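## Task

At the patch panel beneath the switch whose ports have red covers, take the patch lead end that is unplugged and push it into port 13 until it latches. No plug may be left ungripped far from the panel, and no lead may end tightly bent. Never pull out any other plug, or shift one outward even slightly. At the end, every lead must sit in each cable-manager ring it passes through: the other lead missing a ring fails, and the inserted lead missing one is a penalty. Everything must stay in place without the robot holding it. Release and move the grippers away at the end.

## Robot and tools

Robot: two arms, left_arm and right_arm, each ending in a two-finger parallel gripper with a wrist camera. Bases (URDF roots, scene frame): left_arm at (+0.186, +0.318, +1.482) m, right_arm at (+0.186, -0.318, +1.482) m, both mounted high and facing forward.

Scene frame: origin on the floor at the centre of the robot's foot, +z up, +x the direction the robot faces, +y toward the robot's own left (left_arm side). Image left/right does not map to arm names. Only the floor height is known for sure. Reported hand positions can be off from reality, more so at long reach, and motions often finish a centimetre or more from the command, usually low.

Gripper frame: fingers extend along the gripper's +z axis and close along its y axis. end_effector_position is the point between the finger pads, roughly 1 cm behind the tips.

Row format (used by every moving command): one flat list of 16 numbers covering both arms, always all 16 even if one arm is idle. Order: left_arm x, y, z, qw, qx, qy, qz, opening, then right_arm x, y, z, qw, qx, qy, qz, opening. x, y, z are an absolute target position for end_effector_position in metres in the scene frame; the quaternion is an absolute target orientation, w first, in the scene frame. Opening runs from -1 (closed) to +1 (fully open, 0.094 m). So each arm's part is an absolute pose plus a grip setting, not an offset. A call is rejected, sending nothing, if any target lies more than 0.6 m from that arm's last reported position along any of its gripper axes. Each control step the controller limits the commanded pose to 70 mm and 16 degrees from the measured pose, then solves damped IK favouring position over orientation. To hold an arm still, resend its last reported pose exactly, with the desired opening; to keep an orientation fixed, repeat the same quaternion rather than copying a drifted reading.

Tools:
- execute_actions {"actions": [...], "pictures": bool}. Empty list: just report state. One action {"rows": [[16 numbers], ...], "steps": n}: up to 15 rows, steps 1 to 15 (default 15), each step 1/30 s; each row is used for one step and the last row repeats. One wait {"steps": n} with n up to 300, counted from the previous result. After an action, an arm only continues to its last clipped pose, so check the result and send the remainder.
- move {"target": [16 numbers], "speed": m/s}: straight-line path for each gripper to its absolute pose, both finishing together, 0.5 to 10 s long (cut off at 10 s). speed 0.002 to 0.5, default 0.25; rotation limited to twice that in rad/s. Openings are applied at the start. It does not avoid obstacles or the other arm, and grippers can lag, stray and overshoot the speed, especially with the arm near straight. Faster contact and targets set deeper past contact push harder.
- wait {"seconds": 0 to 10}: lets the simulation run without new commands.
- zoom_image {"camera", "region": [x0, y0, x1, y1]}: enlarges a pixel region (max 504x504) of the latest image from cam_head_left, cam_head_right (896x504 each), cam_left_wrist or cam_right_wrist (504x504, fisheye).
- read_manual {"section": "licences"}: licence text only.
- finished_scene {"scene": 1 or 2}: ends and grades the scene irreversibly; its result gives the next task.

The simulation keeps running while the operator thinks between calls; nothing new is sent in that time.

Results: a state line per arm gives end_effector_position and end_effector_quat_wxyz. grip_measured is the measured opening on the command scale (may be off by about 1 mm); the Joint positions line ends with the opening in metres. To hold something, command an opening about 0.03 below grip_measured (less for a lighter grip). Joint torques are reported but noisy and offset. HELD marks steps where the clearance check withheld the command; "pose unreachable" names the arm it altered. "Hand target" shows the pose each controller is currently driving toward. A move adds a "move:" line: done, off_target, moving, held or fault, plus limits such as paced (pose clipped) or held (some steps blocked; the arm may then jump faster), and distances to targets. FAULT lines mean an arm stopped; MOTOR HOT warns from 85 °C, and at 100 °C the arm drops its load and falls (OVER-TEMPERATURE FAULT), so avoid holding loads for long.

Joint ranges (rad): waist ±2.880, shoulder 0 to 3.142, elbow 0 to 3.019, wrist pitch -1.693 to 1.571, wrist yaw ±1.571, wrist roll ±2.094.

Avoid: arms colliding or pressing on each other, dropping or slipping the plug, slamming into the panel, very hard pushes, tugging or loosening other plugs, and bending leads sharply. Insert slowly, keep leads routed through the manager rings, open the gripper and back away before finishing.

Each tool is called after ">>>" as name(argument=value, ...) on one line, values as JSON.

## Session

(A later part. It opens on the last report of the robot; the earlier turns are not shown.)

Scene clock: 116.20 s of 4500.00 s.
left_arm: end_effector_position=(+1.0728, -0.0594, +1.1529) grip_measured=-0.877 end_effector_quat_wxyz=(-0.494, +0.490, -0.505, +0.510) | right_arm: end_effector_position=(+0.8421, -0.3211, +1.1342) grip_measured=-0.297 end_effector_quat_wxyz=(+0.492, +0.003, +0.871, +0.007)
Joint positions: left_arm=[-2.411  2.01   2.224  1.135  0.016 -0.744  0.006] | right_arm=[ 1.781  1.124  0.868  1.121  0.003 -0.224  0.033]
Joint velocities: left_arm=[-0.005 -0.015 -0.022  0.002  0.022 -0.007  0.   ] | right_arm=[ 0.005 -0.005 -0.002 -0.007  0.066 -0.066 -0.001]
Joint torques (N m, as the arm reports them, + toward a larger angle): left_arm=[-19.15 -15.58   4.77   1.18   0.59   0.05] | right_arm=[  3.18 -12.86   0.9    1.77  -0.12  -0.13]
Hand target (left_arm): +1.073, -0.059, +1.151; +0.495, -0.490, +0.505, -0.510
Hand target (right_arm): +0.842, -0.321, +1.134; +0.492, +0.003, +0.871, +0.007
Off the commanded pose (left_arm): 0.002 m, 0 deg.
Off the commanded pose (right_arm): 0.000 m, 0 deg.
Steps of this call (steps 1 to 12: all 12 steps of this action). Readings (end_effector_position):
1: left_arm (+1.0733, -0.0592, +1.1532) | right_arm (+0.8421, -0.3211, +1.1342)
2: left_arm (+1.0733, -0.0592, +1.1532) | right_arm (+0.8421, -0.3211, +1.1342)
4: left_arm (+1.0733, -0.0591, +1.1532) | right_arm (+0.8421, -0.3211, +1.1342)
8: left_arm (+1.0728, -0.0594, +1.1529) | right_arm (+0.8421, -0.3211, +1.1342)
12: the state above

>>> execute_actions(actions=[{"rows":[[1.073,-0.059,1.151,0.4945,-0.490,0.5055,-0.510,-0.8, 0.8421,-0.3211,1.1342,0.492,0.003,0.871,0.007,-0.3],[1.073,-0.059,1.151,0.4945,-0.490,0.5055,-0.510,-0.7, 0.8421,-0.3211,1.1342,0.492,0.003,0.871,0.007,-0.3],[1.073,-0.059,1.151,0.4945,-0.490,0.5055,-0.510,-0.7, 0.8421,-0.3211,1.1342,0.492,0.003,0.871,0.007,-0.3],[1.072,-0.057,1.153,0.496,-0.490,0.504,-0.510,-0.7, 0.8421,-0.3211,1.1342,0.492,0.003,0.871,0.007,-0.3],[1.070,-0.055,1.155,0.498,-0.490,0.502,-0.510,-0.7, 0.8421,-0.3211,1.1342,0.492,0.003,0.871,0.007,-0.3],[1.068,-0.053,1.157,0.500,-0.490,0.500,-0.510,-0.7, 0.8421,-0.3211,1.1342,0.492,0.003,0.871,0.007,-0.3],[1.065,-0.052,1.158,0.500,-0.490,0.500,-0.510,-0.7, 0.8421,-0.3211,1.1342,0.492,0.003,0.871,0.007,-0.3],[1.062,-0.052,1.158,0.500,-0.490,0.500,-0.510,-0.68, 0.8421,-0.3211,1.1342,0.492,0.003,0.871,0.007,-0.3],[1.059,-0.052,1.158,0.500,-0.490,0.500,-0.510,-0.65, 0.8421,-0.3211,1.1342,0.492,0.003,0.871,0.007,-0.3],[1.056,-0.052,1.158,0.500,-0.490,0.500,-0.510,-0.62, 0.8421,-0.3211,1.1342,0.492,0.003,0.871,0.007,-0.3]]}])

Scene clock: 118.77 s of 4500.00 s.
left_arm: end_effector_position=(+1.0517, -0.0623, +1.1499) grip_measured=-0.622 end_effector_quat_wxyz=(-0.491, +0.490, -0.508, +0.510) | right_arm: end_effector_position=(+0.8421, -0.3211, +1.1342) grip_measured=-0.297 end_effector_quat_wxyz=(+0.492, +0.003, +0.871, +0.007)
Joint positions: left_arm=[-2.411  1.986  2.13   1.193  0.016 -0.744  0.018] | right_arm=[ 1.781  1.124  0.868  1.121  0.003 -0.224  0.033]
Joint velocities: left_arm=[-0.005  0.005 -0.046  0.002 -0.022 -0.051  0.001] | right_arm=[-0.015  0.005 -0.007 -0.017 -0.051  0.022 -0.   ]
Joint torques (N m, as the arm reports them, + toward a larger angle): left_arm=[-19.37 -16.72   3.35   2.14   0.62   0.07] | right_arm=[  2.85 -13.05   0.73   1.79  -0.11  -0.13]
Hand target (left_arm): +1.056, -0.053, +1.158; +0.500, -0.490, +0.500, -0.510
Hand target (right_arm): +0.842, -0.321, +1.134; +0.492, +0.003, +0.871, +0.007
Off the commanded pose (left_arm): 0.014 m, 1 deg.
Off the commanded pose (right_arm): 0.000 m, 0 deg.
Steps of this call (steps 1 to 62: nothing new was sent; steps 63 to 77: all 15 steps of this action). Readings (end_effector_position):
63: left_arm (+1.0726, -0.0595, +1.1527) | right_arm (+0.8421, -0.3211, +1.1342)
64: left_arm (+1.0725, -0.0598, +1.1525) | right_arm (+0.8421, -0.3211, +1.1342)
66: left_arm (+1.0732, -0.0589, +1.1533) | right_arm (+0.8421, -0.3211, +1.1342)
70: left_arm (+1.0662, -0.0593, +1.1529) | right_arm (+0.8421, -0.3211, +1.1342)
77: the state above
camera_calibration (this result's frames):
cam_left_wrist: T_world_to_cam=[[0.00352245, -0.00194691, 0.999992, -1.14997], [-0.61444, -0.788963, 0.000628296, 0.60237], [0.788955, -0.614438, -0.00397534, -0.737744], [0, 0, 0, 1]] pos_world=[0.956218, 0.0197111, 1.14665]
cam_right_wrist: T_world_to_cam=[[-0.00346682, -0.999793, -0.0200511, -0.296023], [-0.917983, 0.0111343, -0.396463, 1.23199], [0.396604, 0.0170321, -0.917832, 0.836408], [0, 0, 0, 1]] pos_world=[0.798193, -0.323925, 1.25018]

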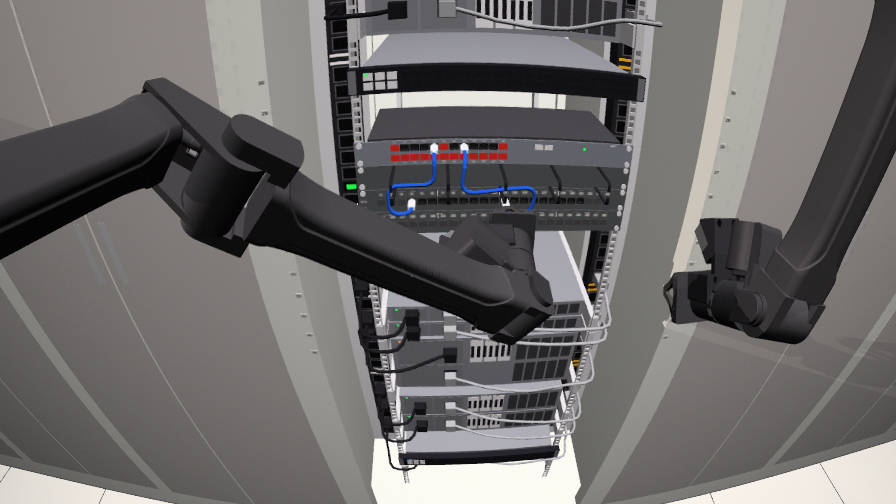

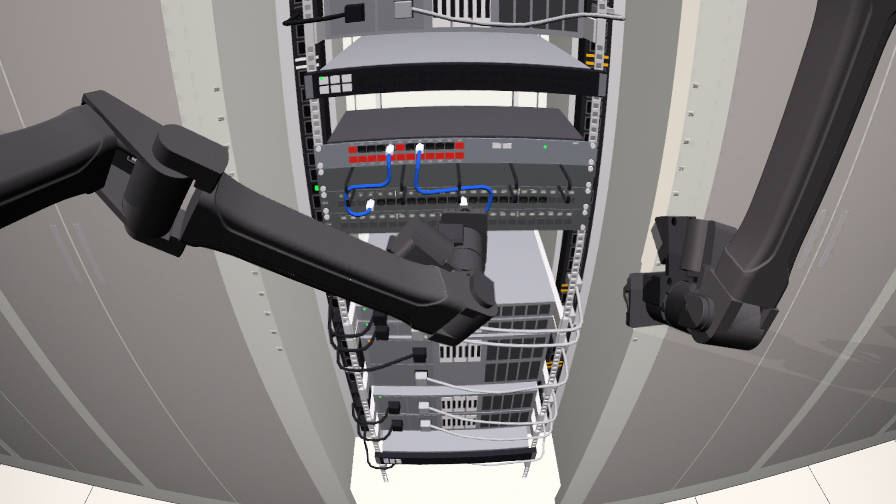

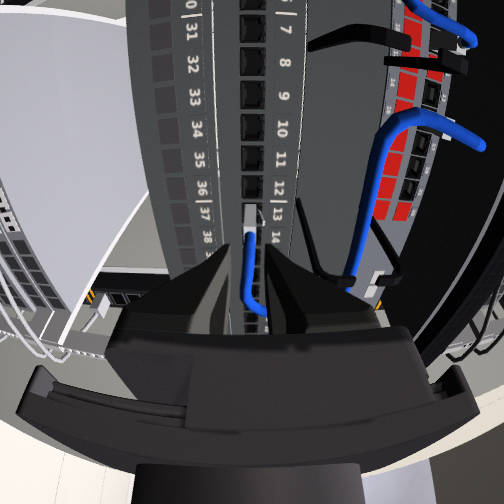

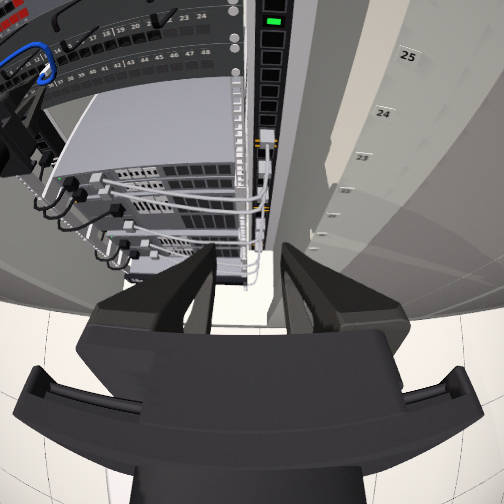

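>>> execute_actions(actions=[{"rows":[[1.051,-0.050,1.160,0.5,-0.49,0.5,-0.51,-0.55, 0.8421,-0.3211,1.1342,0.492,0.003,0.871,0.007,-0.3],[1.046,-0.050,1.160,0.5,-0.49,0.5,-0.51,-0.5, 0.8421,-0.3211,1.1342,0.492,0.003,0.871,0.007,-0.3],[1.040,-0.050,1.160,0.5,-0.49,0.5,-0.51,-0.5, 0.8421,-0.3211,1.1342,0.492,0.003,0.871,0.007,-0.3],[1.033,-0.050,1.160,0.5,-0.49,0.5,-0.51,-0.5, 0.8421,-0.3211,1.1342,0.492,0.003,0.871,0.007,-0.3],[1.026,-0.050,1.160,0.5,-0.49,0.5,-0.51,-0.5, 0.8421,-0.3211,1.1342,0.492,0.003,0.871,0.007,-0.3],[1.019,-0.050,1.160,0.5,-0.49,0.5,-0.51,-0.5, 0.8421,-0.3211,1.1342,0.492,0.003,0.871,0.007,-0.3],[1.012,-0.050,1.160,0.5,-0.49,0.5,-0.51,-0.5, 0.8421,-0.3211,1.1342,0.492,0.003,0.871,0.007,-0.3],[1.005,-0.050,1.160,0.5,-0.49,0.5,-0.51,-0.5, 0.8421,-0.3211,1.1342,0.492,0.003,0.871,0.007,-0.3]]}], pictures=false)

>>> move(target=[0.84,0.22,1.14,0.5,-0.4,0.65,-0.4,-0.3, 0.8421,-0.3211,1.1342,0.492,0.003,0.871,0.007,-0.3])

>>> zoom_image(camera="cam_head_right", region=[330, 135, 510, 235])

Scene clock: 121.07 s of 4500.00 s.
left_arm: end_effector_position=(+1.0014, -0.0592, +1.1520) grip_measured=-0.502 end_effector_quat_wxyz=(-0.490, +0.490, -0.509, +0.510) | right_arm: end_effector_position=(+0.8421, -0.3211, +1.1342) grip_measured=-0.297 end_effector_quat_wxyz=(+0.492, +0.003, +0.871, +0.007)
Joint positions: left_arm=[-2.411  1.93   1.918  1.35   0.016 -0.744  0.023] | right_arm=[ 1.781  1.124  0.868  1.121  0.003 -0.224  0.033]
Joint velocities: left_arm=[ 0.005 -0.005  0.002  0.002  0.051  0.007  0.   ] | right_arm=[ 0.005 -0.005 -0.002 -0.002  0.022  0.081  0.   ]
Joint torques (N m, as the arm reports them, + toward a larger angle): left_arm=[-18.63 -15.5    2.49   2.15   0.59   0.07] | right_arm=[  2.87 -12.72   0.86   1.79  -0.13  -0.12]
Hand target (left_arm): +1.005, -0.052, +1.159; +0.500, -0.490, +0.500, -0.510
Hand target (right_arm): +0.842, -0.321, +1.134; +0.492, +0.003, +0.871, +0.007
Off the commanded pose (left_arm): 0.013 m, 1 deg.
Off the commanded pose (right_arm): 0.000 m, 0 deg.
Steps of this call (steps 1 to 54: nothing new was sent; steps 55 to 69: all 15 steps of this action). Readings (end_effector_position):
55: left_arm (+1.0508, -0.0617, +1.1504) | right_arm (+0.8421, -0.3211, +1.1342)
56: left_arm (+1.0485, -0.0612, +1.1509) | right_arm (+0.8421, -0.3211, +1.1342)
58: left_arm (+1.0417, -0.0591, +1.1527) | right_arm (+0.8421, -0.3211, +1.1342)
62: left_arm (+1.0211, -0.0552, +1.1559) | right_arm (+0.8421, -0.3211, +1.1342)
69: the state above

Scene clock: 123.00 s of 4500.00 s.
left_arm: end_effector_position=(+0.8385, +0.2112, +1.1384) grip_measured=-0.302 end_effector_quat_wxyz=(-0.485, +0.395, -0.673, +0.394) | right_arm: end_effector_position=(+0.8421, -0.3211, +1.1342) grip_measured=-0.297 end_effector_quat_wxyz=(+0.492, +0.003, +0.871, +0.007)
Joint positions: left_arm=[-1.957  1.394  0.957  1.553  0.132 -0.785  0.033] | right_arm=[ 1.781  1.124  0.868  1.121  0.003 -0.224  0.033]
Joint velocities: left_arm=[ 0.005  0.015 -0.002  0.002  0.022 -0.081 -0.   ] | right_arm=[-0.015 -0.005  0.002 -0.012 -0.007 -0.022  0.001]
Joint torques (N m, as the arm reports them, + toward a larger angle): left_arm=[ -6.35 -16.3   -1.61   2.71   0.37  -0.02] | right_arm=[  2.75 -13.01   0.85   1.82  -0.14  -0.15]
Hand target (left_arm): +0.838, +0.214, +1.144; +0.488, -0.398, +0.667, -0.399
Hand target (right_arm): +0.842, -0.321, +1.134; +0.492, +0.003, +0.871, +0.007
Off the commanded pose (left_arm): 0.009 m, 3 deg.
Off the commanded pose (right_arm): 0.000 m, 0 deg.
joint sent to its limit (left arm) — the command would take joint 4 (wrist pitch) past its upper limit, so that joint was sent only as far as its limit.
move: off_target (left_arm)
camera_calibration (this result's frames):
cam_left_wrist: T_world_to_cam=[[0.154887, -0.38079, 0.911597, -1.08348], [-0.739707, -0.656343, -0.148485, 0.933935], [0.654862, -0.651316, -0.383332, 0.150624], [0, 0, 0, 1]] pos_world=[0.760017, 0.298508, 1.18411]
cam_right_wrist: T_world_to_cam=[[-0.00346682, -0.999793, -0.0200511, -0.296023], [-0.917983, 0.0111343, -0.396463, 1.23199], [0.396604, 0.0170321, -0.917832, 0.836408], [0, 0, 0, 1]] pos_world=[0.798193, -0.323925, 1.25018]

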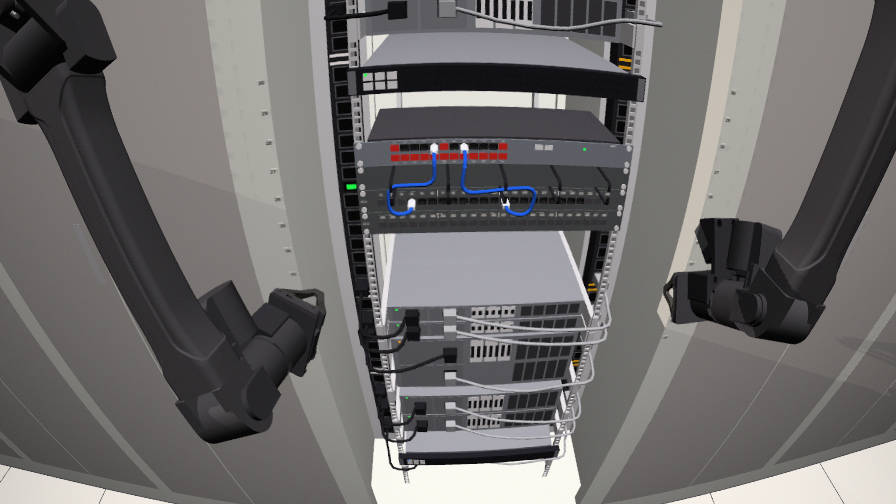

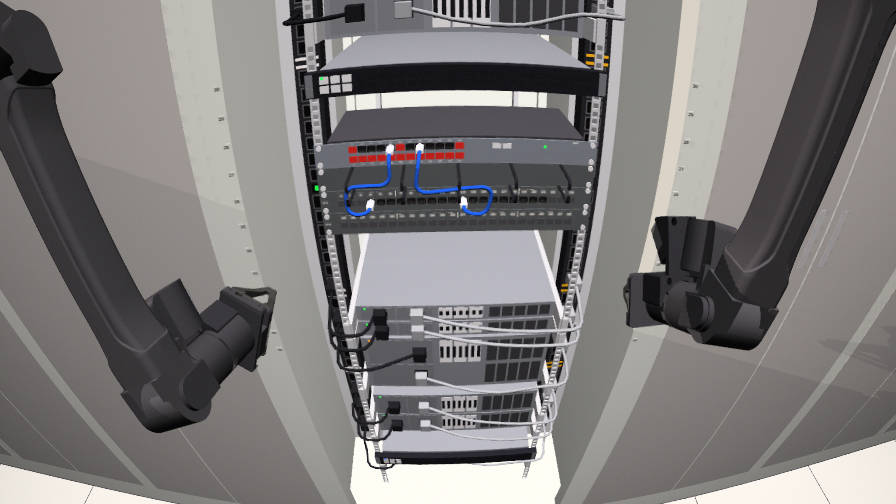

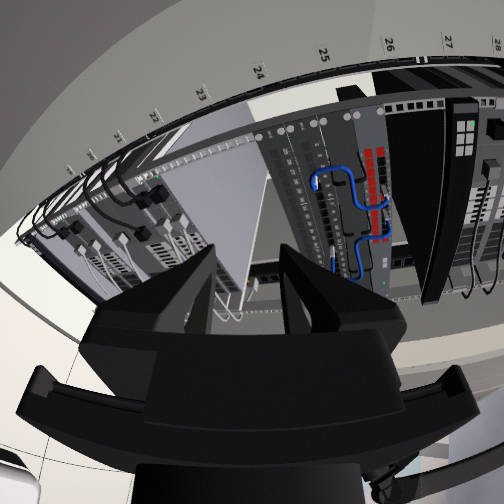

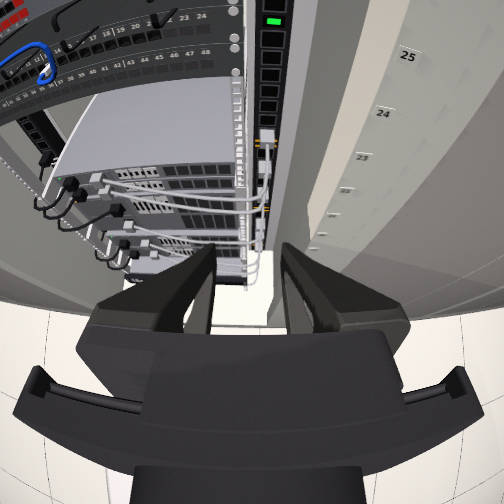

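Region (330, 135, 510, 235) of cam_head_right's 896x504 image, scaled by 2.800, with more detail than that image has.

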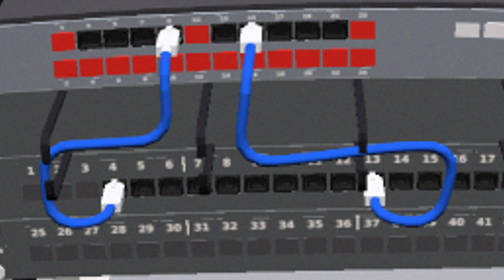

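>>> finished_scene(scene=1)

The scene is finished: the task was done.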